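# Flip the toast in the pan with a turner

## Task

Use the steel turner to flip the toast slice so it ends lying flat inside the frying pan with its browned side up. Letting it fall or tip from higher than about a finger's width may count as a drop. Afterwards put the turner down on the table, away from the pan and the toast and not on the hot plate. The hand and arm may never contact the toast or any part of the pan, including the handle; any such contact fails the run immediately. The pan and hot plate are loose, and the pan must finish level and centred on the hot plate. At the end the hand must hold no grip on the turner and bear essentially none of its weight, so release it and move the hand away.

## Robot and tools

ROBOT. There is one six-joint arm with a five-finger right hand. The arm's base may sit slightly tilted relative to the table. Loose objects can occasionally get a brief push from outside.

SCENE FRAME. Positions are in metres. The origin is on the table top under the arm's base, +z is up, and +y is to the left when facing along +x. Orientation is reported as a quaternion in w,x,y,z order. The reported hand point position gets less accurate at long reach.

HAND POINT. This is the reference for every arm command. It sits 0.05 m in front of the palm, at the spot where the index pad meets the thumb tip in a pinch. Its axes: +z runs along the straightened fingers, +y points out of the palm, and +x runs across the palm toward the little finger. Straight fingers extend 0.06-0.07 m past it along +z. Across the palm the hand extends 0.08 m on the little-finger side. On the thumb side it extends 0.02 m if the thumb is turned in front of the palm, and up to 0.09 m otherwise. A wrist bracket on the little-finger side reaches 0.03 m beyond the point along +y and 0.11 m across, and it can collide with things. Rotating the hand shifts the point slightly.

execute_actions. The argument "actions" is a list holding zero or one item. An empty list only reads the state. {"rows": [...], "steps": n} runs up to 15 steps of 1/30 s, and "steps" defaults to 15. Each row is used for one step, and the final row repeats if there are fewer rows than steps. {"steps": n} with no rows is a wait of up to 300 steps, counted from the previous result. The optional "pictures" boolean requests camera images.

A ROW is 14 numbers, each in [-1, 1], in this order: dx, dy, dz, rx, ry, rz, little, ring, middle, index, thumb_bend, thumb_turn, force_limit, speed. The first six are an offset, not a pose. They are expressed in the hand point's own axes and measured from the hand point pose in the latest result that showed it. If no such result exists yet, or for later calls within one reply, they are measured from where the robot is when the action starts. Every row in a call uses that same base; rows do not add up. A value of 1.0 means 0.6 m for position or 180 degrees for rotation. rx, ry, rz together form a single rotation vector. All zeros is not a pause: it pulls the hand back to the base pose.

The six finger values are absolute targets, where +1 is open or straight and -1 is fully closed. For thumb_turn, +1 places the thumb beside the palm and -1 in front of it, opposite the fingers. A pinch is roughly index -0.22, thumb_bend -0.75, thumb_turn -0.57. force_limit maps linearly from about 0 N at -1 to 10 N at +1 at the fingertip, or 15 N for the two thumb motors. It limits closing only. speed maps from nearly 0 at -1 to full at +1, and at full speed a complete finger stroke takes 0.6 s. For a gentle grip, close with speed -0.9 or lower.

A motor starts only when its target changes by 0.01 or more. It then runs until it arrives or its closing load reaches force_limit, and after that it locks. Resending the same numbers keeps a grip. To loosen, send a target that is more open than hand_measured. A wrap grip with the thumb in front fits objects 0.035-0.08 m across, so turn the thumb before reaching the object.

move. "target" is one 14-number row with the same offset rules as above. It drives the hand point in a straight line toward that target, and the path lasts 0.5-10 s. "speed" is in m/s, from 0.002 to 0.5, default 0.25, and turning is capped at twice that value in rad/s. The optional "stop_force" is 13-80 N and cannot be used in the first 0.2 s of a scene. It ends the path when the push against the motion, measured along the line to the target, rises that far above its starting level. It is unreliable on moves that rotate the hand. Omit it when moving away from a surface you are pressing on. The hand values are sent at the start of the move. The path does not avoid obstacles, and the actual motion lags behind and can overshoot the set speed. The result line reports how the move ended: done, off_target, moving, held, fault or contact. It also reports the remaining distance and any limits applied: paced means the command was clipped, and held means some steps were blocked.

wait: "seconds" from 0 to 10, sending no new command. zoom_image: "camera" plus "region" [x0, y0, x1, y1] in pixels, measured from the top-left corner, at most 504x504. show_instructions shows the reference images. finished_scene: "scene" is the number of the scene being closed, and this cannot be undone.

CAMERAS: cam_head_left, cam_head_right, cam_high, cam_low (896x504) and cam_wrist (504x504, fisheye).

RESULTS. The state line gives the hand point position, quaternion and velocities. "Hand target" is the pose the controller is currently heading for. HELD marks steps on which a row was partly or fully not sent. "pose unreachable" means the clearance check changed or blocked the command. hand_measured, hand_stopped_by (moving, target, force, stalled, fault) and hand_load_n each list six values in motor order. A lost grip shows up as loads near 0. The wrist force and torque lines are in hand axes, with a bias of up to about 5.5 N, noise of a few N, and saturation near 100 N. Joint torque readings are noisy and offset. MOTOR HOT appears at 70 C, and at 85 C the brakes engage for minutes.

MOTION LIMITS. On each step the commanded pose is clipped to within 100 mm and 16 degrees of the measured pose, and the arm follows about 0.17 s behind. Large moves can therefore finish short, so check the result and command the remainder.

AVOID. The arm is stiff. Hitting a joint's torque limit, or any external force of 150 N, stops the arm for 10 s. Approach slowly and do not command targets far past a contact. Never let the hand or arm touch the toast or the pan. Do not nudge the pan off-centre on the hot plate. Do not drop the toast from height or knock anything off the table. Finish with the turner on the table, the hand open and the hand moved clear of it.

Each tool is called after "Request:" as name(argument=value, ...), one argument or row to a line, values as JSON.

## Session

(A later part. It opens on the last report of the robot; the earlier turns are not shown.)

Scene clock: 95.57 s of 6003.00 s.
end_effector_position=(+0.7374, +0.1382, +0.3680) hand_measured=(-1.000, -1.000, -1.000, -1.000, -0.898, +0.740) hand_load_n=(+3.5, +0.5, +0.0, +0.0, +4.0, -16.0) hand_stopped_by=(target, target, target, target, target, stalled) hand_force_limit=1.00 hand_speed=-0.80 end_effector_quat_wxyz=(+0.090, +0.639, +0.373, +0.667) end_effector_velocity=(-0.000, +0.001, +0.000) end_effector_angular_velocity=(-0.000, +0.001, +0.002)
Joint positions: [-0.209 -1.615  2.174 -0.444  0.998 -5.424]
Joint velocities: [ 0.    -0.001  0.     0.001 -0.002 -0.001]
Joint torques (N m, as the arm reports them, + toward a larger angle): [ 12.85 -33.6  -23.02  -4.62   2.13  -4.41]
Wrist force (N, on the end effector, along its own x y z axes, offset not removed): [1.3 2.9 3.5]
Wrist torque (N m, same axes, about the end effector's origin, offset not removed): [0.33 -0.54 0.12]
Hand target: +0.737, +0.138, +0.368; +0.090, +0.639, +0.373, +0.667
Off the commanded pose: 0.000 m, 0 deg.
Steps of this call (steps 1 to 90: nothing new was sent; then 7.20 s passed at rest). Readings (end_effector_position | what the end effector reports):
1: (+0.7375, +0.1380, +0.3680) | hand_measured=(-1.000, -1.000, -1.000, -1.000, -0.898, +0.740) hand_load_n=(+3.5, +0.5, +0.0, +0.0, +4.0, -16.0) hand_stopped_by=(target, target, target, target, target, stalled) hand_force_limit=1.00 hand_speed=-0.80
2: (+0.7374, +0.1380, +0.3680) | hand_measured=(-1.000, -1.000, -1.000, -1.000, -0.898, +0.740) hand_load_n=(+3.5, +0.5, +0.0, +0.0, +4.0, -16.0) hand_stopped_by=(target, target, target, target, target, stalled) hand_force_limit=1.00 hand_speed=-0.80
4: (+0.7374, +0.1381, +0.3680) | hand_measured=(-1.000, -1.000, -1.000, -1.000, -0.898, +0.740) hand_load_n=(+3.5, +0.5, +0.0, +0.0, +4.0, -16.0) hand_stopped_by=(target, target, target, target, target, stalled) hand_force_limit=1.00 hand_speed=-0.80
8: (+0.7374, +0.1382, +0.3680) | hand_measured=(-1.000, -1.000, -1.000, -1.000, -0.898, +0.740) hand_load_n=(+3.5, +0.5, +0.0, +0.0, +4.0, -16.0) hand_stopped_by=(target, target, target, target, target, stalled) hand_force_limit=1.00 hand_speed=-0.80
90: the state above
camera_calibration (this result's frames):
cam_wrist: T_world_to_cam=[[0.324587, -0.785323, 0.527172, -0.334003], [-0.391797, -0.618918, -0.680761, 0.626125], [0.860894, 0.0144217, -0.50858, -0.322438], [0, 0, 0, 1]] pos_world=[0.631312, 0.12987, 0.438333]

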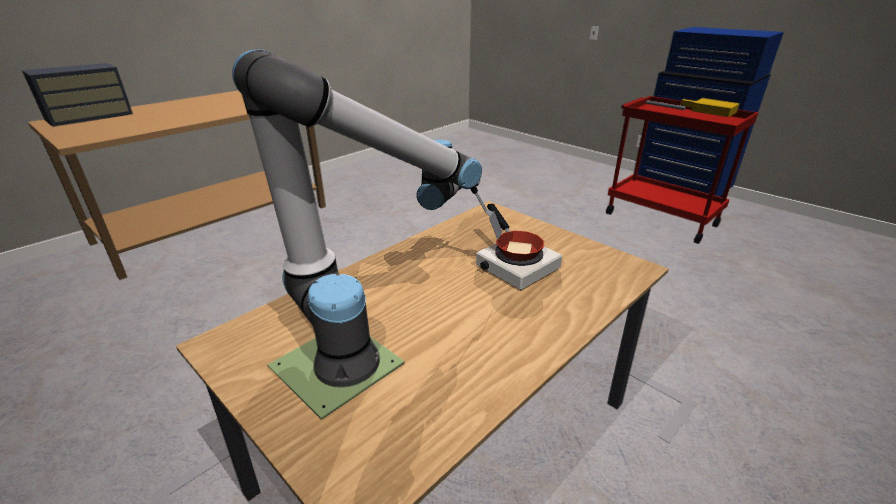

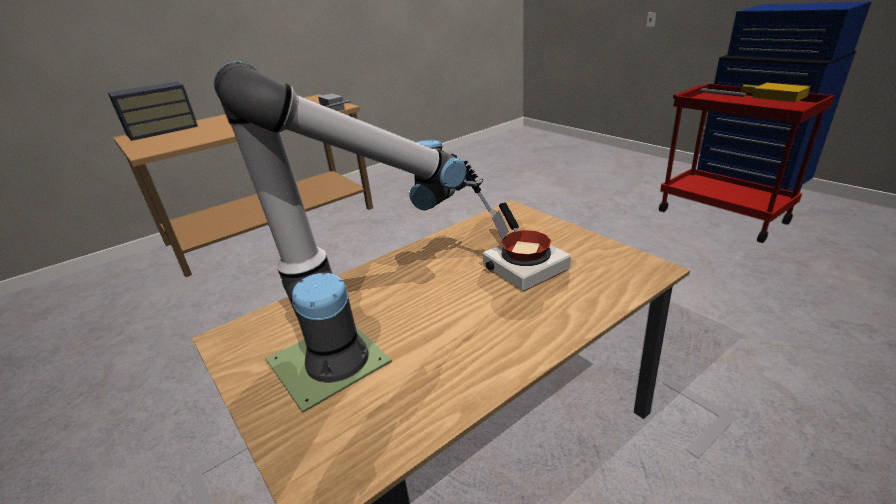

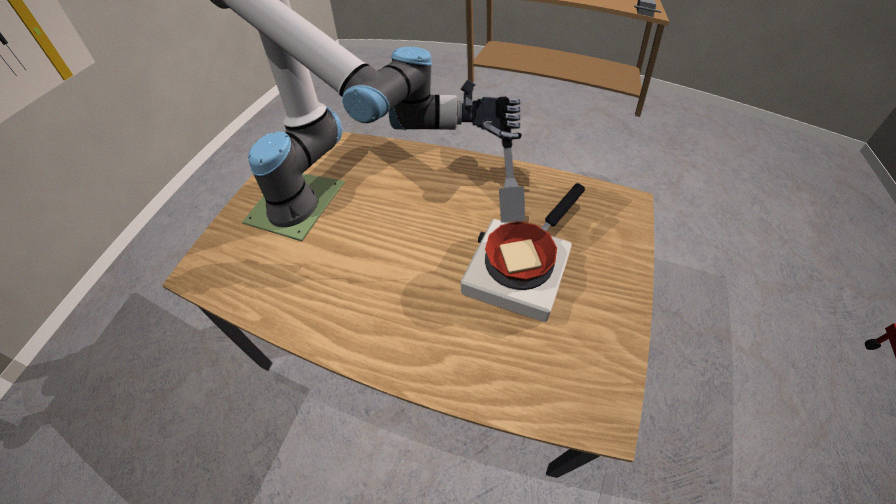

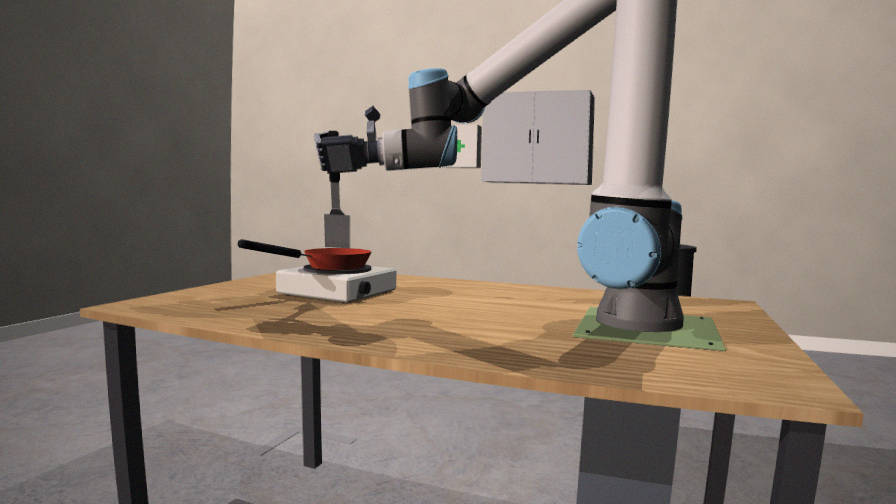

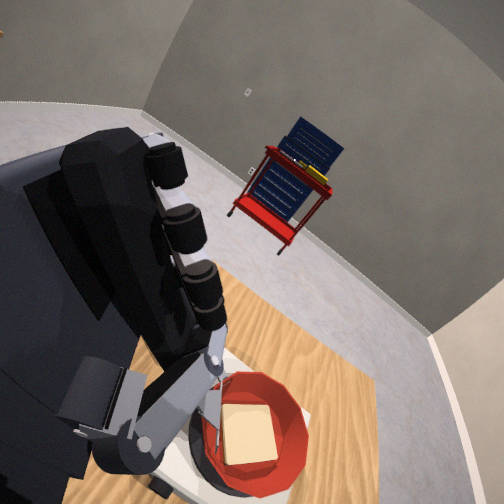

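Request:
move(
  target=[-0.105,-0.03,0.0126,0,0,0,-1,-1,-1,-1,-0.9,1,1,-0.8],
  speed=0.012,
  stop_force=13,
)

Request:
zoom_image(
  camera="cam_high",
  region=[440,160,620,330],
)

Scene clock: 103.73 s of 6003.00 s.
end_effector_position=(+0.7479, +0.1171, +0.3092) hand_measured=(-1.000, -1.000, -1.000, -1.000, -0.898, +0.740) hand_load_n=(+0.0, +0.0, +0.0, +0.0, +3.5, -20.5) hand_stopped_by=(target, target, target, target, target, stalled) hand_force_limit=1.00 hand_speed=-0.80 end_effector_quat_wxyz=(+0.090, +0.639, +0.373, +0.667) end_effector_velocity=(-0.000, +0.001, +0.004) end_effector_angular_velocity=(-0.000, -0.000, +0.000)
Joint positions: [-0.249 -1.534  2.22  -0.568  0.958 -5.429]
Joint velocities: [ 0.002 -0.005 -0.004  0.009  0.002  0.   ]
Joint torques (N m, as the arm reports them, + toward a larger angle): [ 15.52 -50.36 -44.22   3.13   1.88  -0.81]
Wrist force (N, on the end effector, along its own x y z axes, offset not removed): [1.3 2.2 5.8]
Wrist torque (N m, same axes, about the end effector's origin, offset not removed): [-0.31 0.04 -1.01]
Hand target: +0.748, +0.117, +0.310; +0.090, +0.639, +0.373, +0.667
Off the commanded pose: 0.003 m, 0 deg.
move: contact
camera_calibration (this result's frames):
cam_wrist: T_world_to_cam=[[0.324828, -0.785389, 0.526926, -0.323118], [-0.392116, -0.618833, -0.680654, 0.577383], [0.860658, 0.014479, -0.508978, -0.360766], [0, 0, 0, 1]] pos_world=[0.641855, 0.108754, 0.379636]

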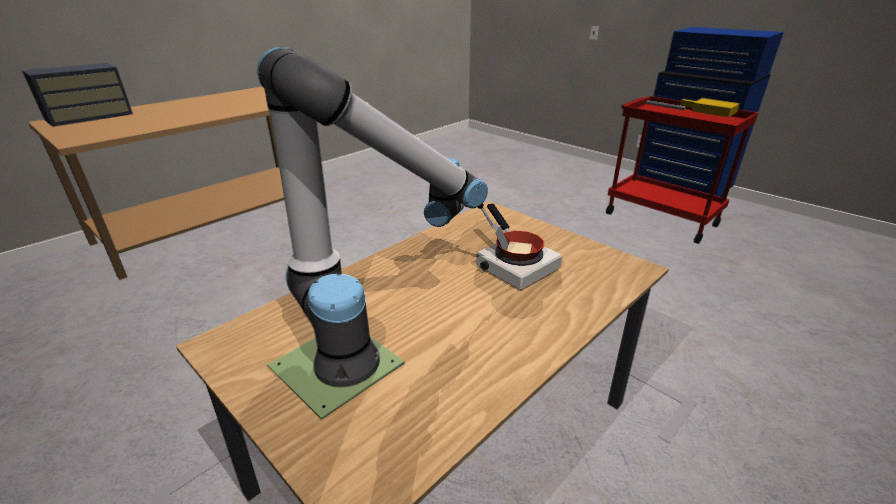

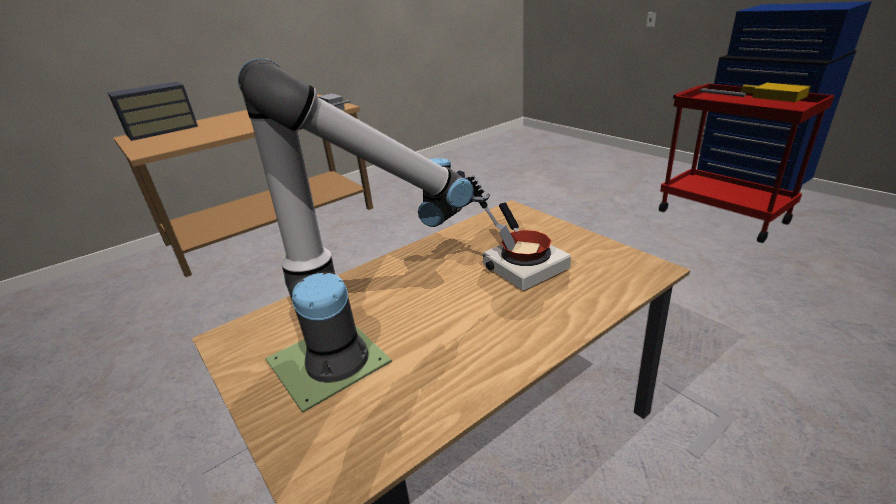

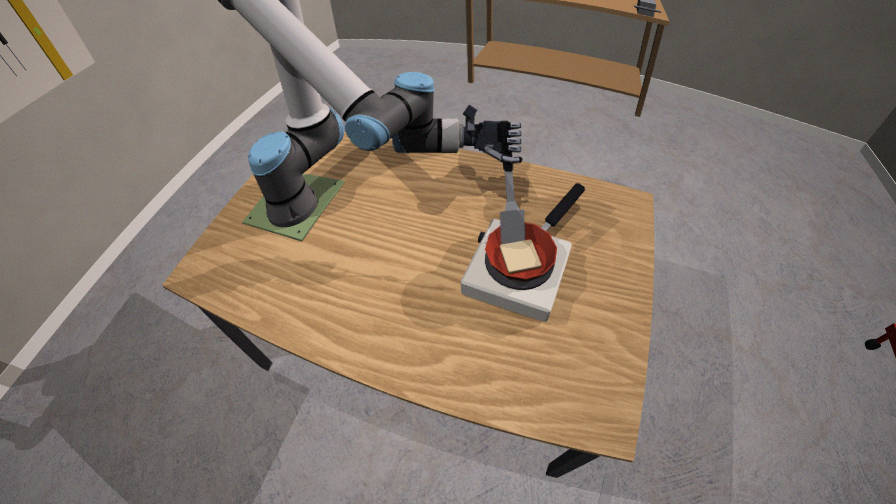

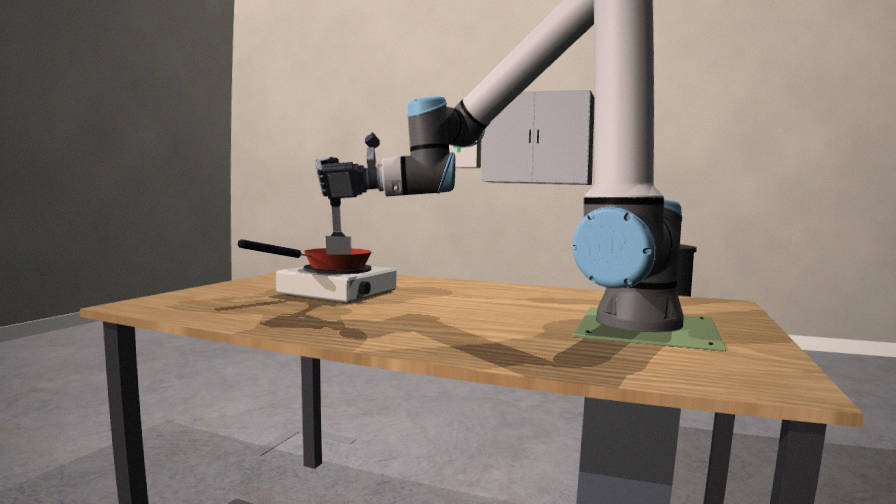

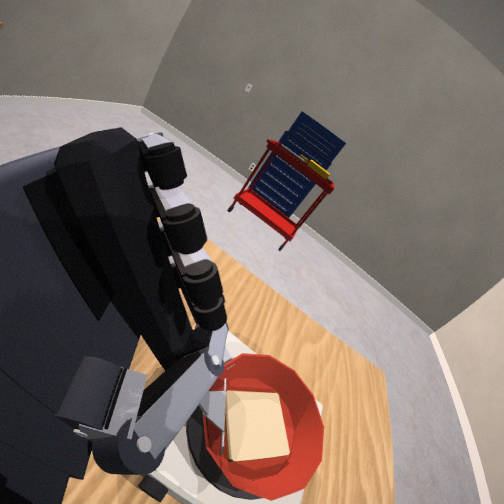

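Region (440, 160, 620, 330) of cam_high's 896x504 image, scaled by 2.800, with more detail than that image has.

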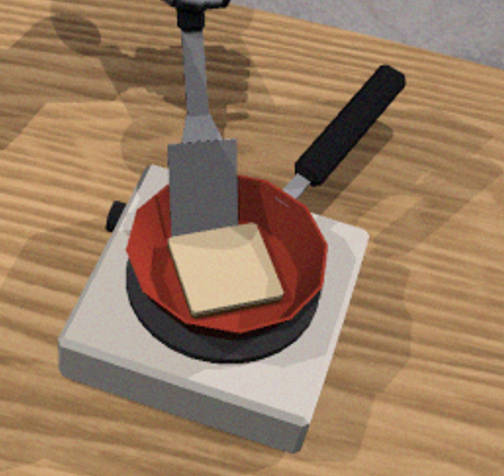

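Request:
move(
  target=[-0.078,0.102,0.024,0,0,0,-1,-1,-1,-1,-0.9,1,1,-0.8],
  speed=0.015,
)

Request:
zoom_image(
  camera="cam_high",
  region=[440,160,620,330],
)

Request:
zoom_image(
  camera="cam_head_left",
  region=[460,180,580,300],
)

Scene clock: 113.77 s of 6003.00 s.
end_effector_position=(+0.7907, +0.0518, +0.3087) hand_measured=(-1.000, -1.000, -1.000, -1.000, -0.898, +0.740) hand_load_n=(+0.5, +0.0, +0.0, +0.0, +4.5, -20.0) hand_stopped_by=(target, target, target, target, target, stalled) hand_force_limit=1.00 hand_speed=-0.80 end_effector_quat_wxyz=(+0.090, +0.639, +0.373, +0.667) end_effector_velocity=(+0.002, -0.002, -0.001) end_effector_angular_velocity=(-0.001, +0.001, +0.001)
Joint positions: [-0.358 -1.467  2.152 -0.555  0.85  -5.446]
Joint velocities: [-0.003  0.004 -0.003  0.001 -0.004 -0.002]
Joint torques (N m, as the arm reports them, + toward a larger angle): [-15.4  -13.84 -38.06   4.1   -1.06  -2.81]
Wrist force (N, on the end effector, along its own x y z axes, offset not removed): [15.0 5.1 0.1]
Wrist torque (N m, same axes, about the end effector's origin, offset not removed): [0.25 -0.91 -0.31]
Hand target: +0.791, +0.052, +0.309; +0.090, +0.639, +0.373, +0.667
Off the commanded pose: 0.000 m, 0 deg.
After step 90, 1.53 s passed at rest.
move: done
camera_calibration (this result's frames):
cam_wrist: T_world_to_cam=[[0.324792, -0.785494, 0.526791, -0.387927], [-0.392093, -0.618698, -0.680791, 0.553474], [0.860682, 0.0145642, -0.508935, -0.396958], [0, 0, 0, 1]] pos_world=[0.684664, 0.0435004, 0.379131]

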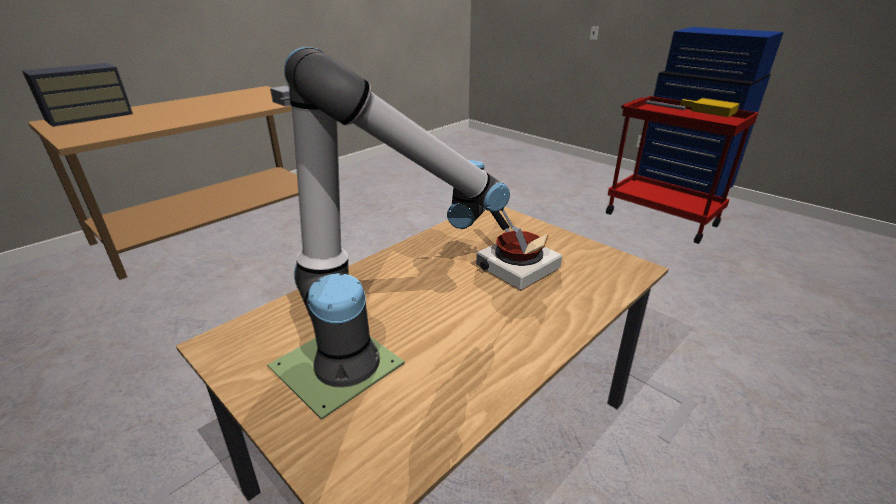

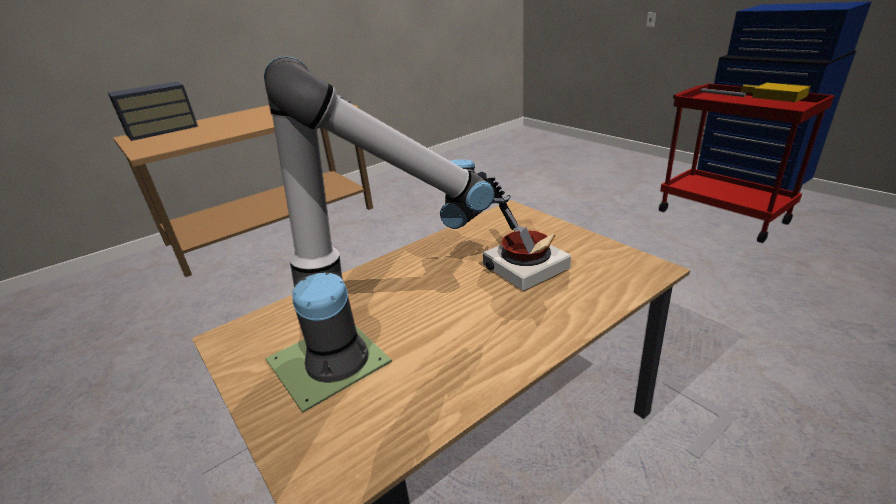

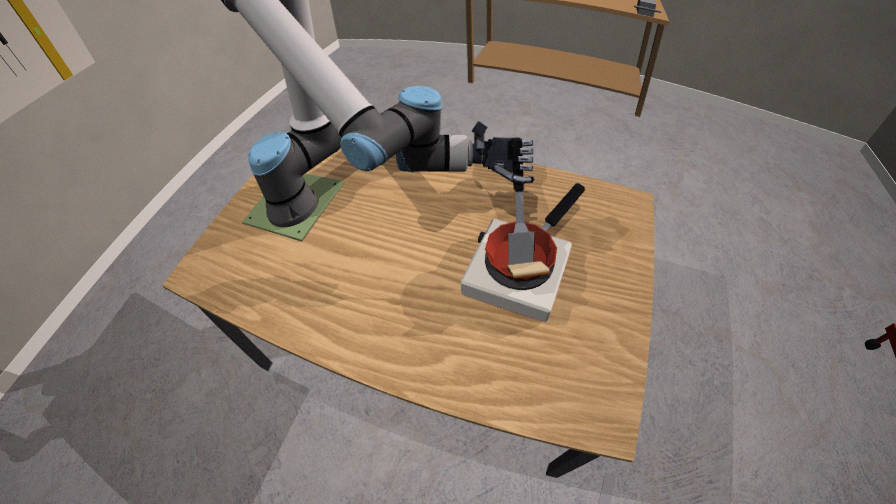

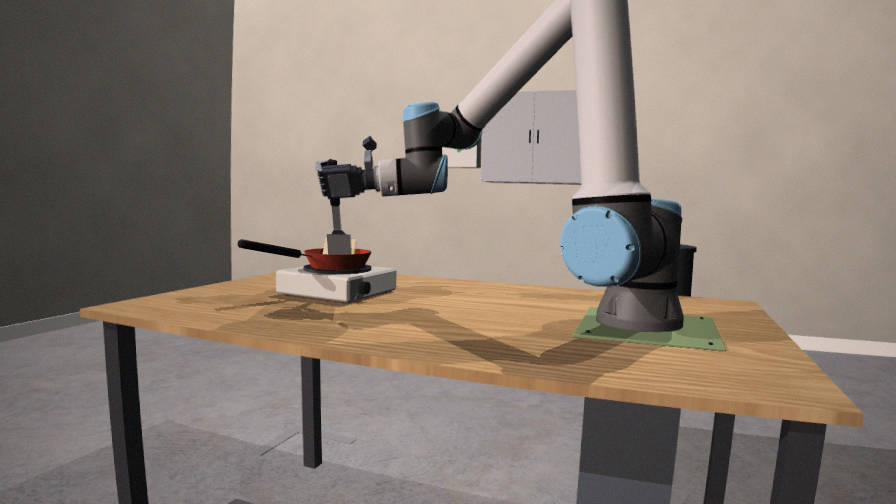

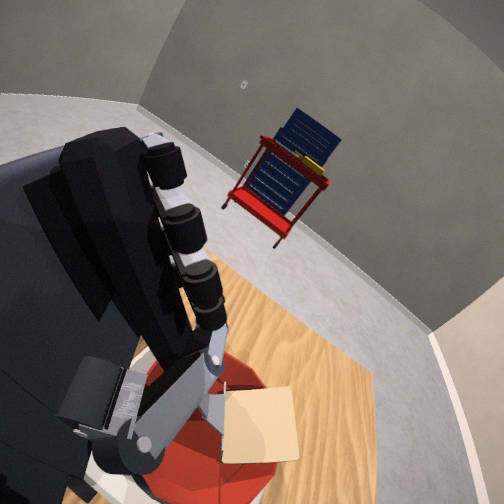

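Region (440, 160, 620, 330) of cam_high's 896x504 image, scaled by 2.800, with more detail than that image has.

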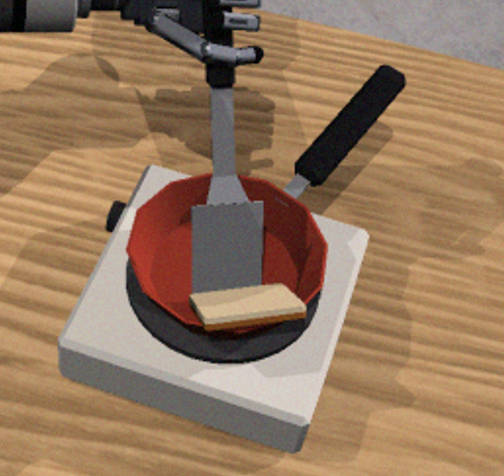

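Region (460, 180, 580, 300) of cam_head_left's 896x504 image, scaled by 4.200, with more detail than that image has.

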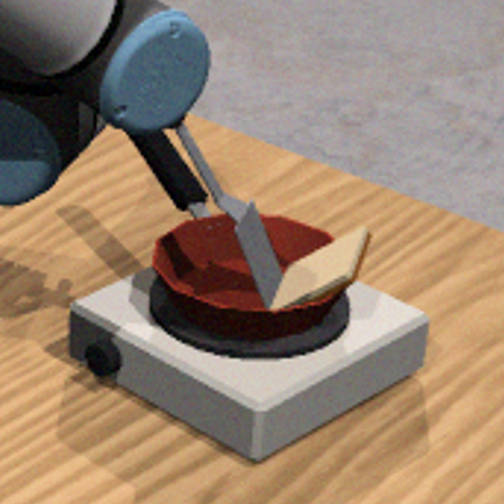

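Request:
move(
  target=[0.21,0.045,-0.025,0,0,0,-1,-1,-1,-1,-0.9,1,1,-0.8],
  speed=0.08,
)

Request:
move(
  target=[-0.493,0.63,0.079,0.054,0,0.45,-1,-1,-1,-1,-0.9,1,1,-0.8],
  speed=0.2,
)

Request:
move(
  target=[-0.146,0.136,0.0175,0,0,0,-1,-1,-1,-1,-0.9,1,1,-0.8],
  speed=0.1,
)

Request:
zoom_image(
  camera="cam_head_left",
  region=[470,180,610,300],
)

Scene clock: 120.27 s of 6003.00 s.
end_effector_position=(+0.7654, +0.1021, +0.4252) hand_measured=(-1.000, -1.000, -1.000, -1.000, -0.896, +0.740) hand_load_n=(+3.0, +0.5, +0.0, +0.0, +5.0, -17.0) hand_stopped_by=(target, target, target, target, target, stalled) hand_force_limit=1.00 hand_speed=-0.80 end_effector_quat_wxyz=(+0.090, +0.639, +0.373, +0.667) end_effector_velocity=(-0.000, +0.001, +0.002) end_effector_angular_velocity=(-0.000, +0.001, +0.001)
Joint positions: [-0.275 -1.625  2.071 -0.325  0.933 -5.433]
Joint velocities: [ 0.002 -0.002 -0.002  0.005  0.001 -0.   ]
Joint torques (N m, as the arm reports them, + toward a larger angle): [ 13.8  -50.65 -50.23   0.48   2.38   3.27]
Wrist force (N, on the end effector, along its own x y z axes, offset not removed): [-2.7 -0.9 4.8]
Wrist torque (N m, same axes, about the end effector's origin, offset not removed): [-0.29 0.09 -0.17]
Hand target: +0.765, +0.102, +0.425; +0.090, +0.639, +0.373, +0.667
Off the commanded pose: 0.000 m, 0 deg.
After step 90, 1.40 s passed at rest.
move: done
camera_calibration (this result's frames):
cam_wrist: T_world_to_cam=[[0.324801, -0.785424, 0.52689, -0.401625], [-0.392087, -0.618788, -0.680712, 0.653938], [0.860681, 0.0145094, -0.508938, -0.316706], [0, 0, 0, 1]] pos_world=[0.659432, 0.0937984, 0.495573]

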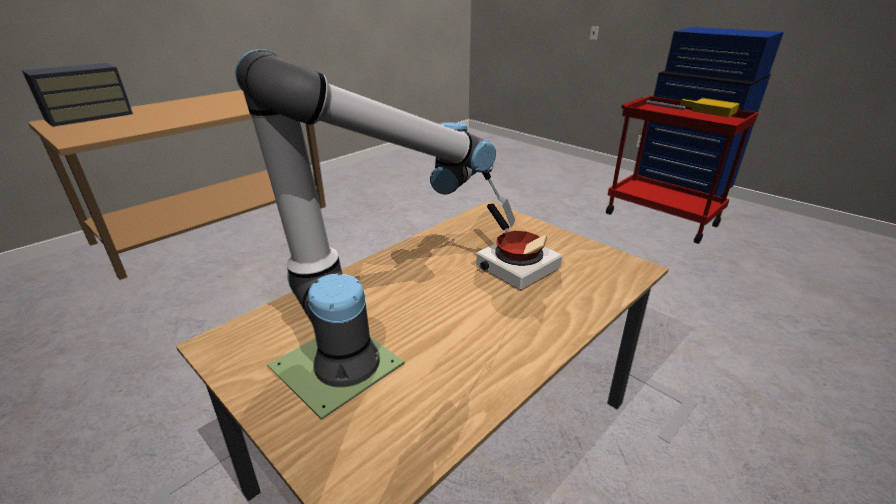

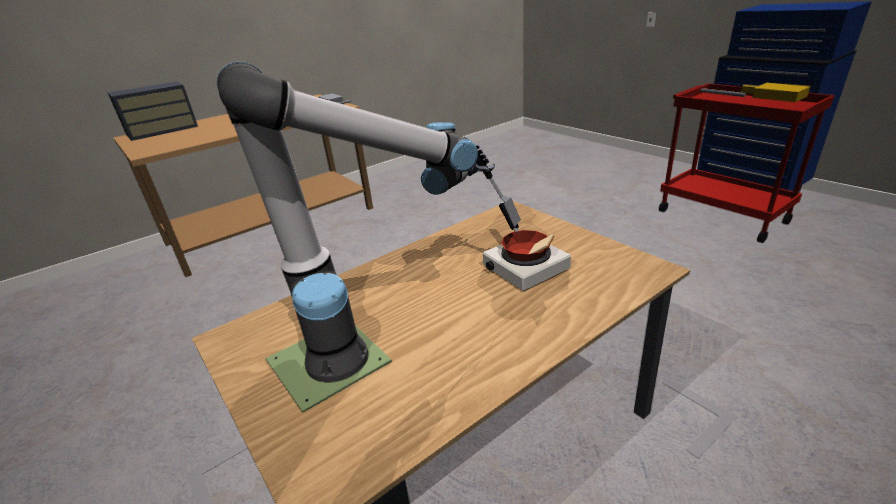

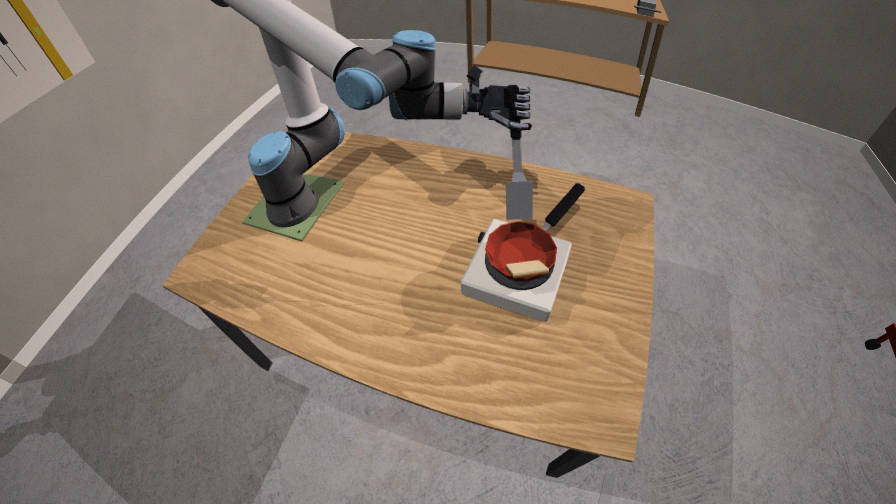

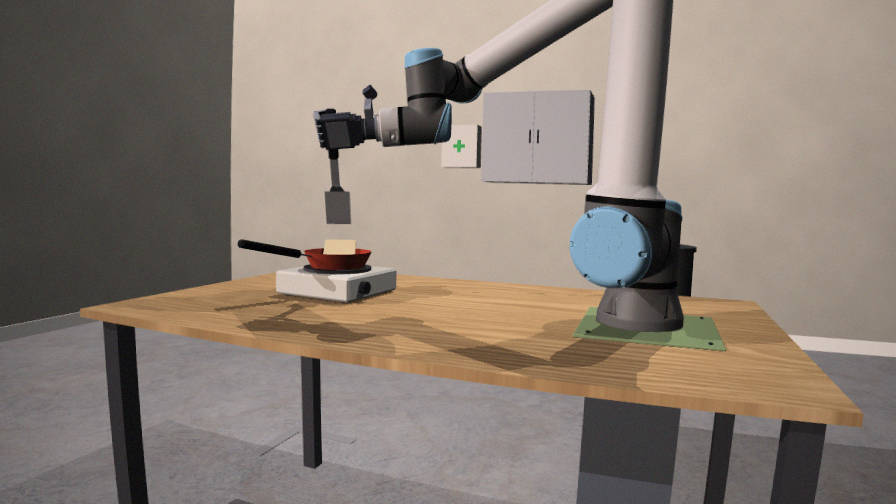

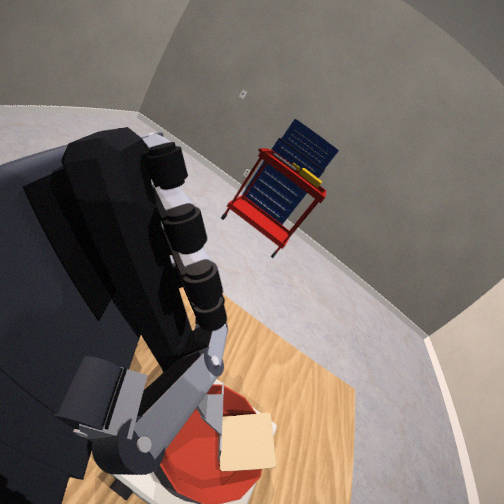

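Scene clock: 124.43 s of 6003.00 s.
end_effector_position=(+0.9938, -0.3224, +0.4206) hand_measured=(-1.000, -1.000, -1.000, -1.000, -0.896, +0.740) hand_load_n=(+2.5, +0.0, +0.0, +0.0, +5.5, -17.5) hand_stopped_by=(target, target, target, target, target, stalled) hand_force_limit=1.00 hand_speed=-0.80 end_effector_quat_wxyz=(-0.414, +0.733, -0.080, +0.534) end_effector_velocity=(+0.001, -0.002, -0.001) end_effector_angular_velocity=(+0.007, +0.005, +0.000)
Joint positions: [-0.757 -0.988  1.144  0.135  0.304 -4.208]
Joint velocities: [-0.001  0.006 -0.009  0.007 -0.002  0.005]
Joint torques (N m, as the arm reports them, + toward a larger angle): [ -9.18 -74.66 -52.23   3.22  -2.85   3.98]
Wrist force (N, on the end effector, along its own x y z axes, offset not removed): [-0.6 2.7 5.8]
Wrist torque (N m, same axes, about the end effector's origin, offset not removed): [-0.08 -0.29 -0.26]
Hand target: +0.994, -0.323, +0.421; -0.414, +0.733, -0.080, +0.534
Off the commanded pose: 0.001 m, 0 deg.
move: done
camera_calibration (this result's frames):
cam_wrist: T_world_to_cam=[[0.232915, -0.605502, -0.760998, -0.115791], [-0.840262, 0.268658, -0.470938, 1.12098], [0.489602, 0.749126, -0.446205, 0.0697902], [0, 0, 0, 1]] pos_world=[0.93472, -0.423555, 0.470939]

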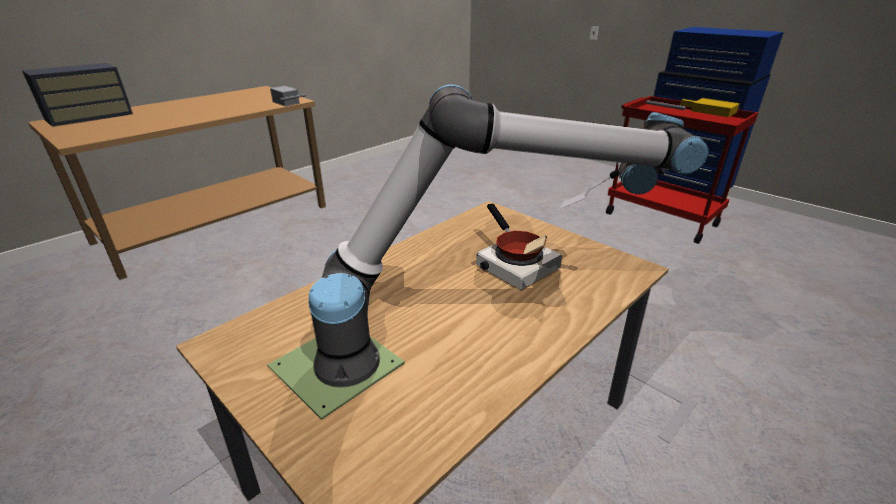

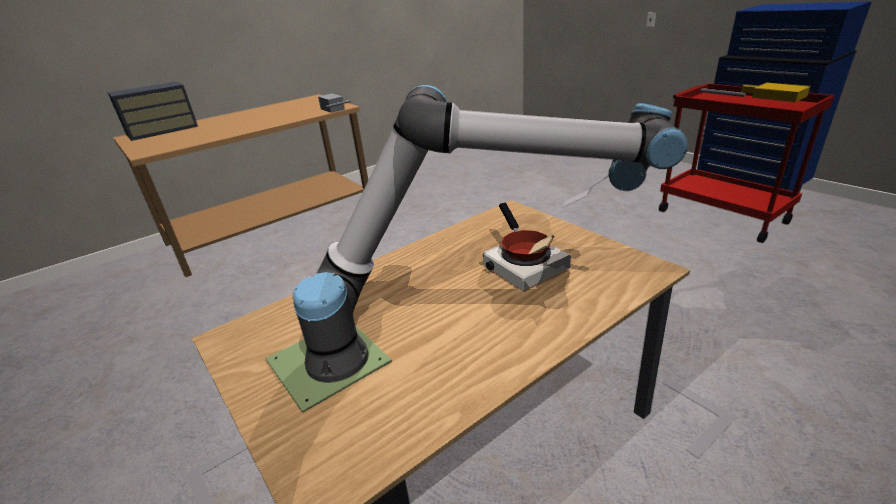

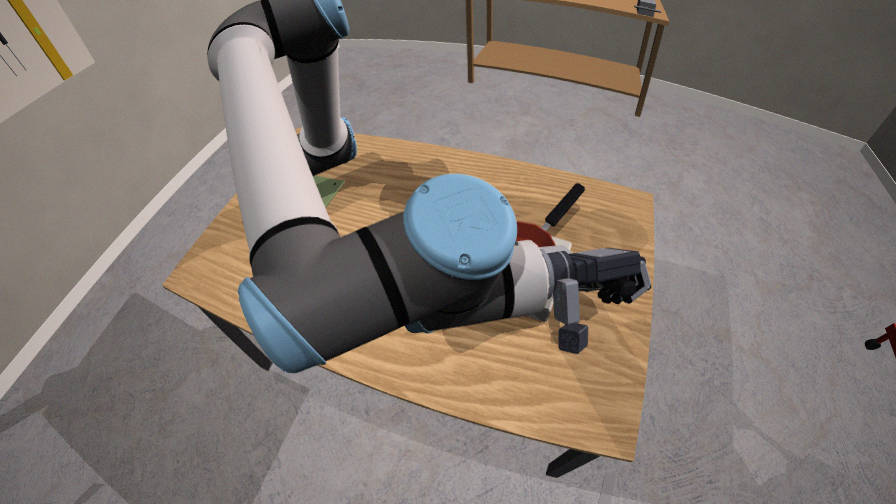

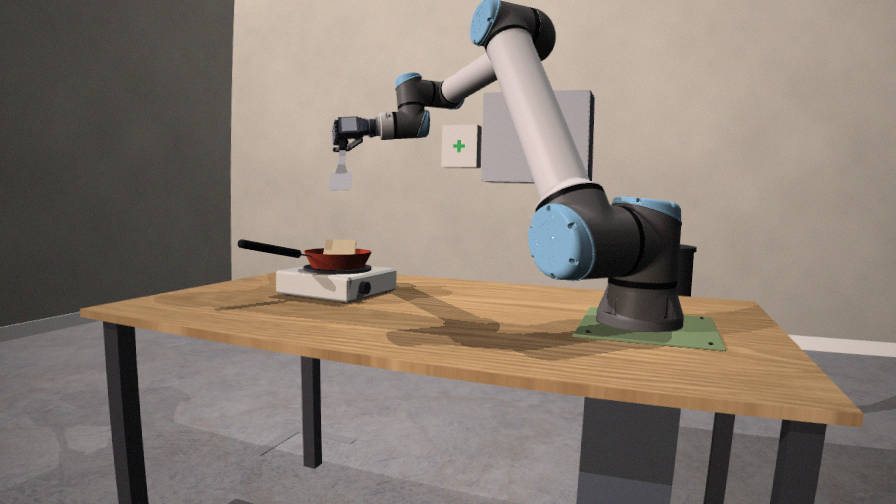

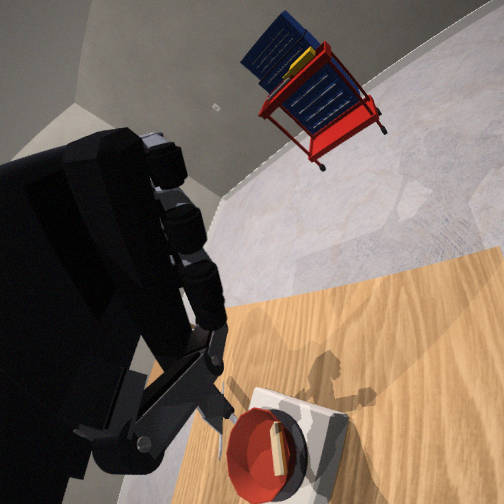

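Scene clock: 126.17 s of 6003.00 s.
end_effector_position=(+0.9929, -0.3205, +0.3008) hand_measured=(-1.000, -1.000, -1.000, -1.000, -0.896, +0.740) hand_load_n=(+2.0, +0.0, +0.0, +0.0, +5.5, -17.5) hand_stopped_by=(target, target, target, target, target, stalled) hand_force_limit=1.00 hand_speed=-0.80 end_effector_quat_wxyz=(-0.414, +0.733, -0.080, +0.534) end_effector_velocity=(+0.000, +0.000, -0.002) end_effector_angular_velocity=(-0.001, -0.002, +0.000)
Joint positions: [-0.755 -0.943  1.286 -0.054  0.305 -4.207]
Joint velocities: [ 0.     0.     0.003 -0.008 -0.     0.002]
Joint torques (N m, as the arm reports them, + toward a larger angle): [ 13.26 -73.84 -25.52  -1.54   1.5    3.42]
Wrist force (N, on the end effector, along its own x y z axes, offset not removed): [-3.6 1.7 3.3]
Wrist torque (N m, same axes, about the end effector's origin, offset not removed): [-0.10 0.30 -0.63]
Hand target: +0.993, -0.320, +0.300; -0.414, +0.733, -0.080, +0.534
Off the commanded pose: 0.000 m, 0 deg.
move: done
camera_calibration (this result's frames):
cam_wrist: T_world_to_cam=[[0.232874, -0.605546, -0.760975, -0.205627], [-0.840317, 0.268586, -0.470881, 1.06321], [0.489527, 0.749116, -0.446304, 0.0154788], [0, 0, 0, 1]] pos_world=[0.933743, -0.421676, 0.351077]

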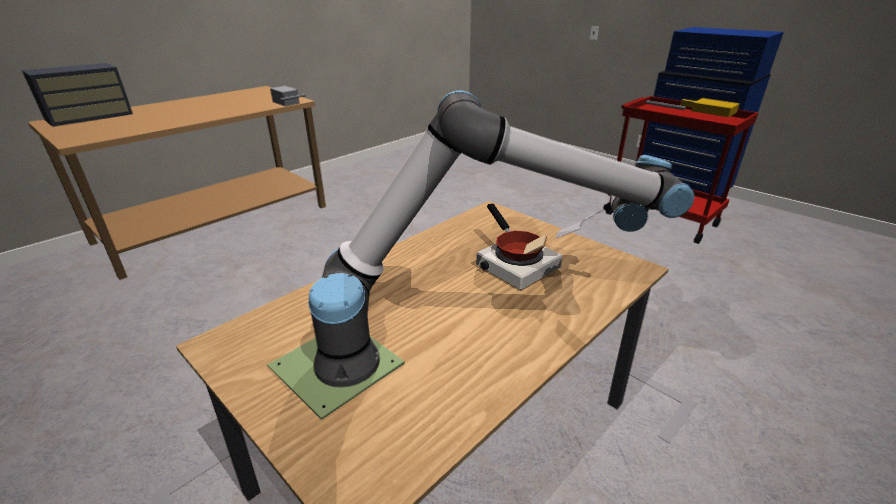

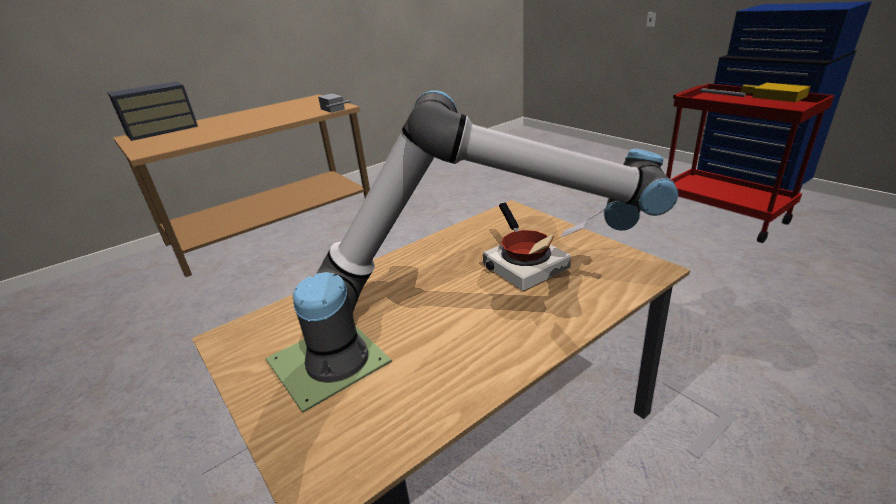

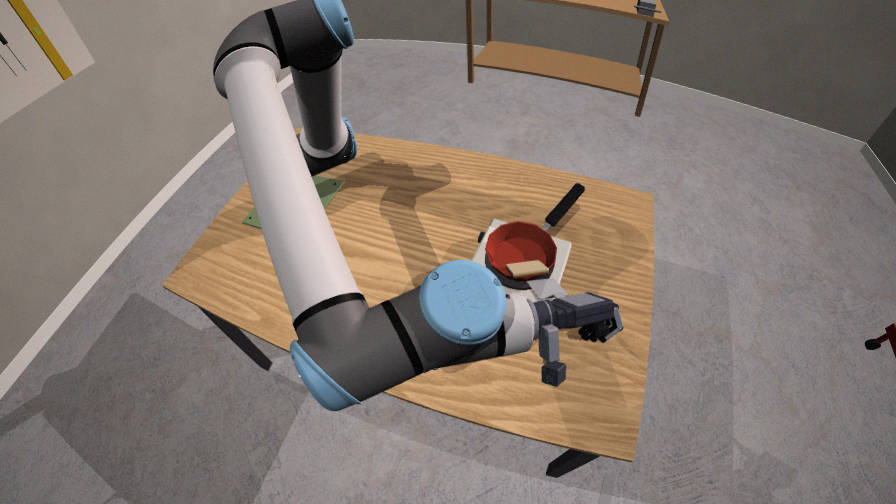

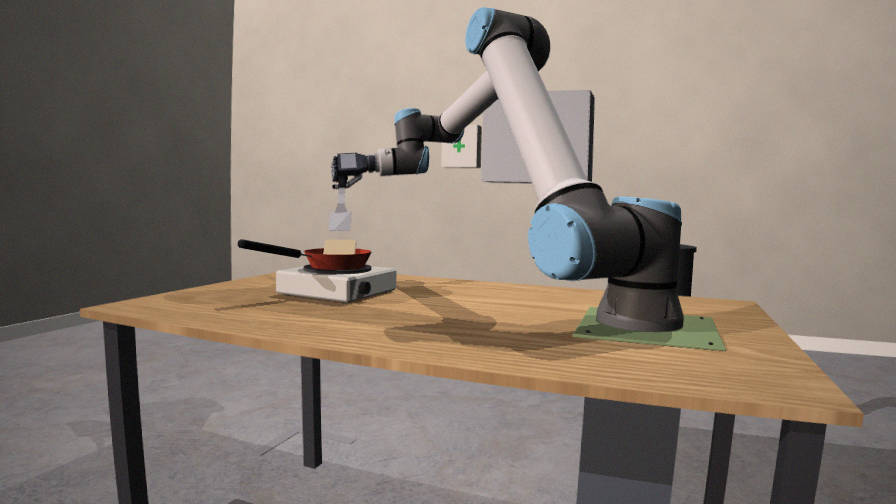

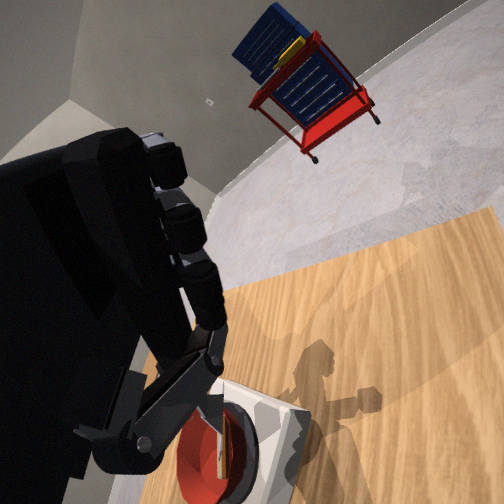

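Region (470, 180, 610, 300) of cam_head_left's 896x504 image, scaled by 3.600, with more detail than that image has; it fills the top 432 rows of this view, and the rest is white.

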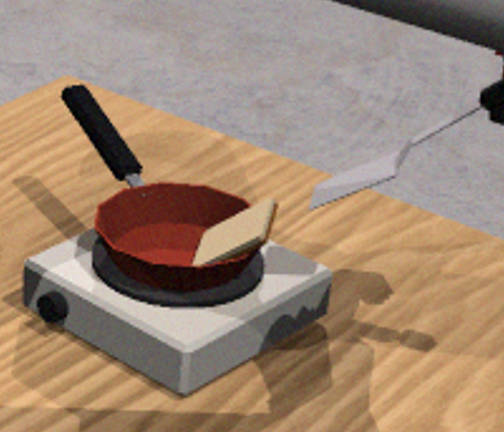

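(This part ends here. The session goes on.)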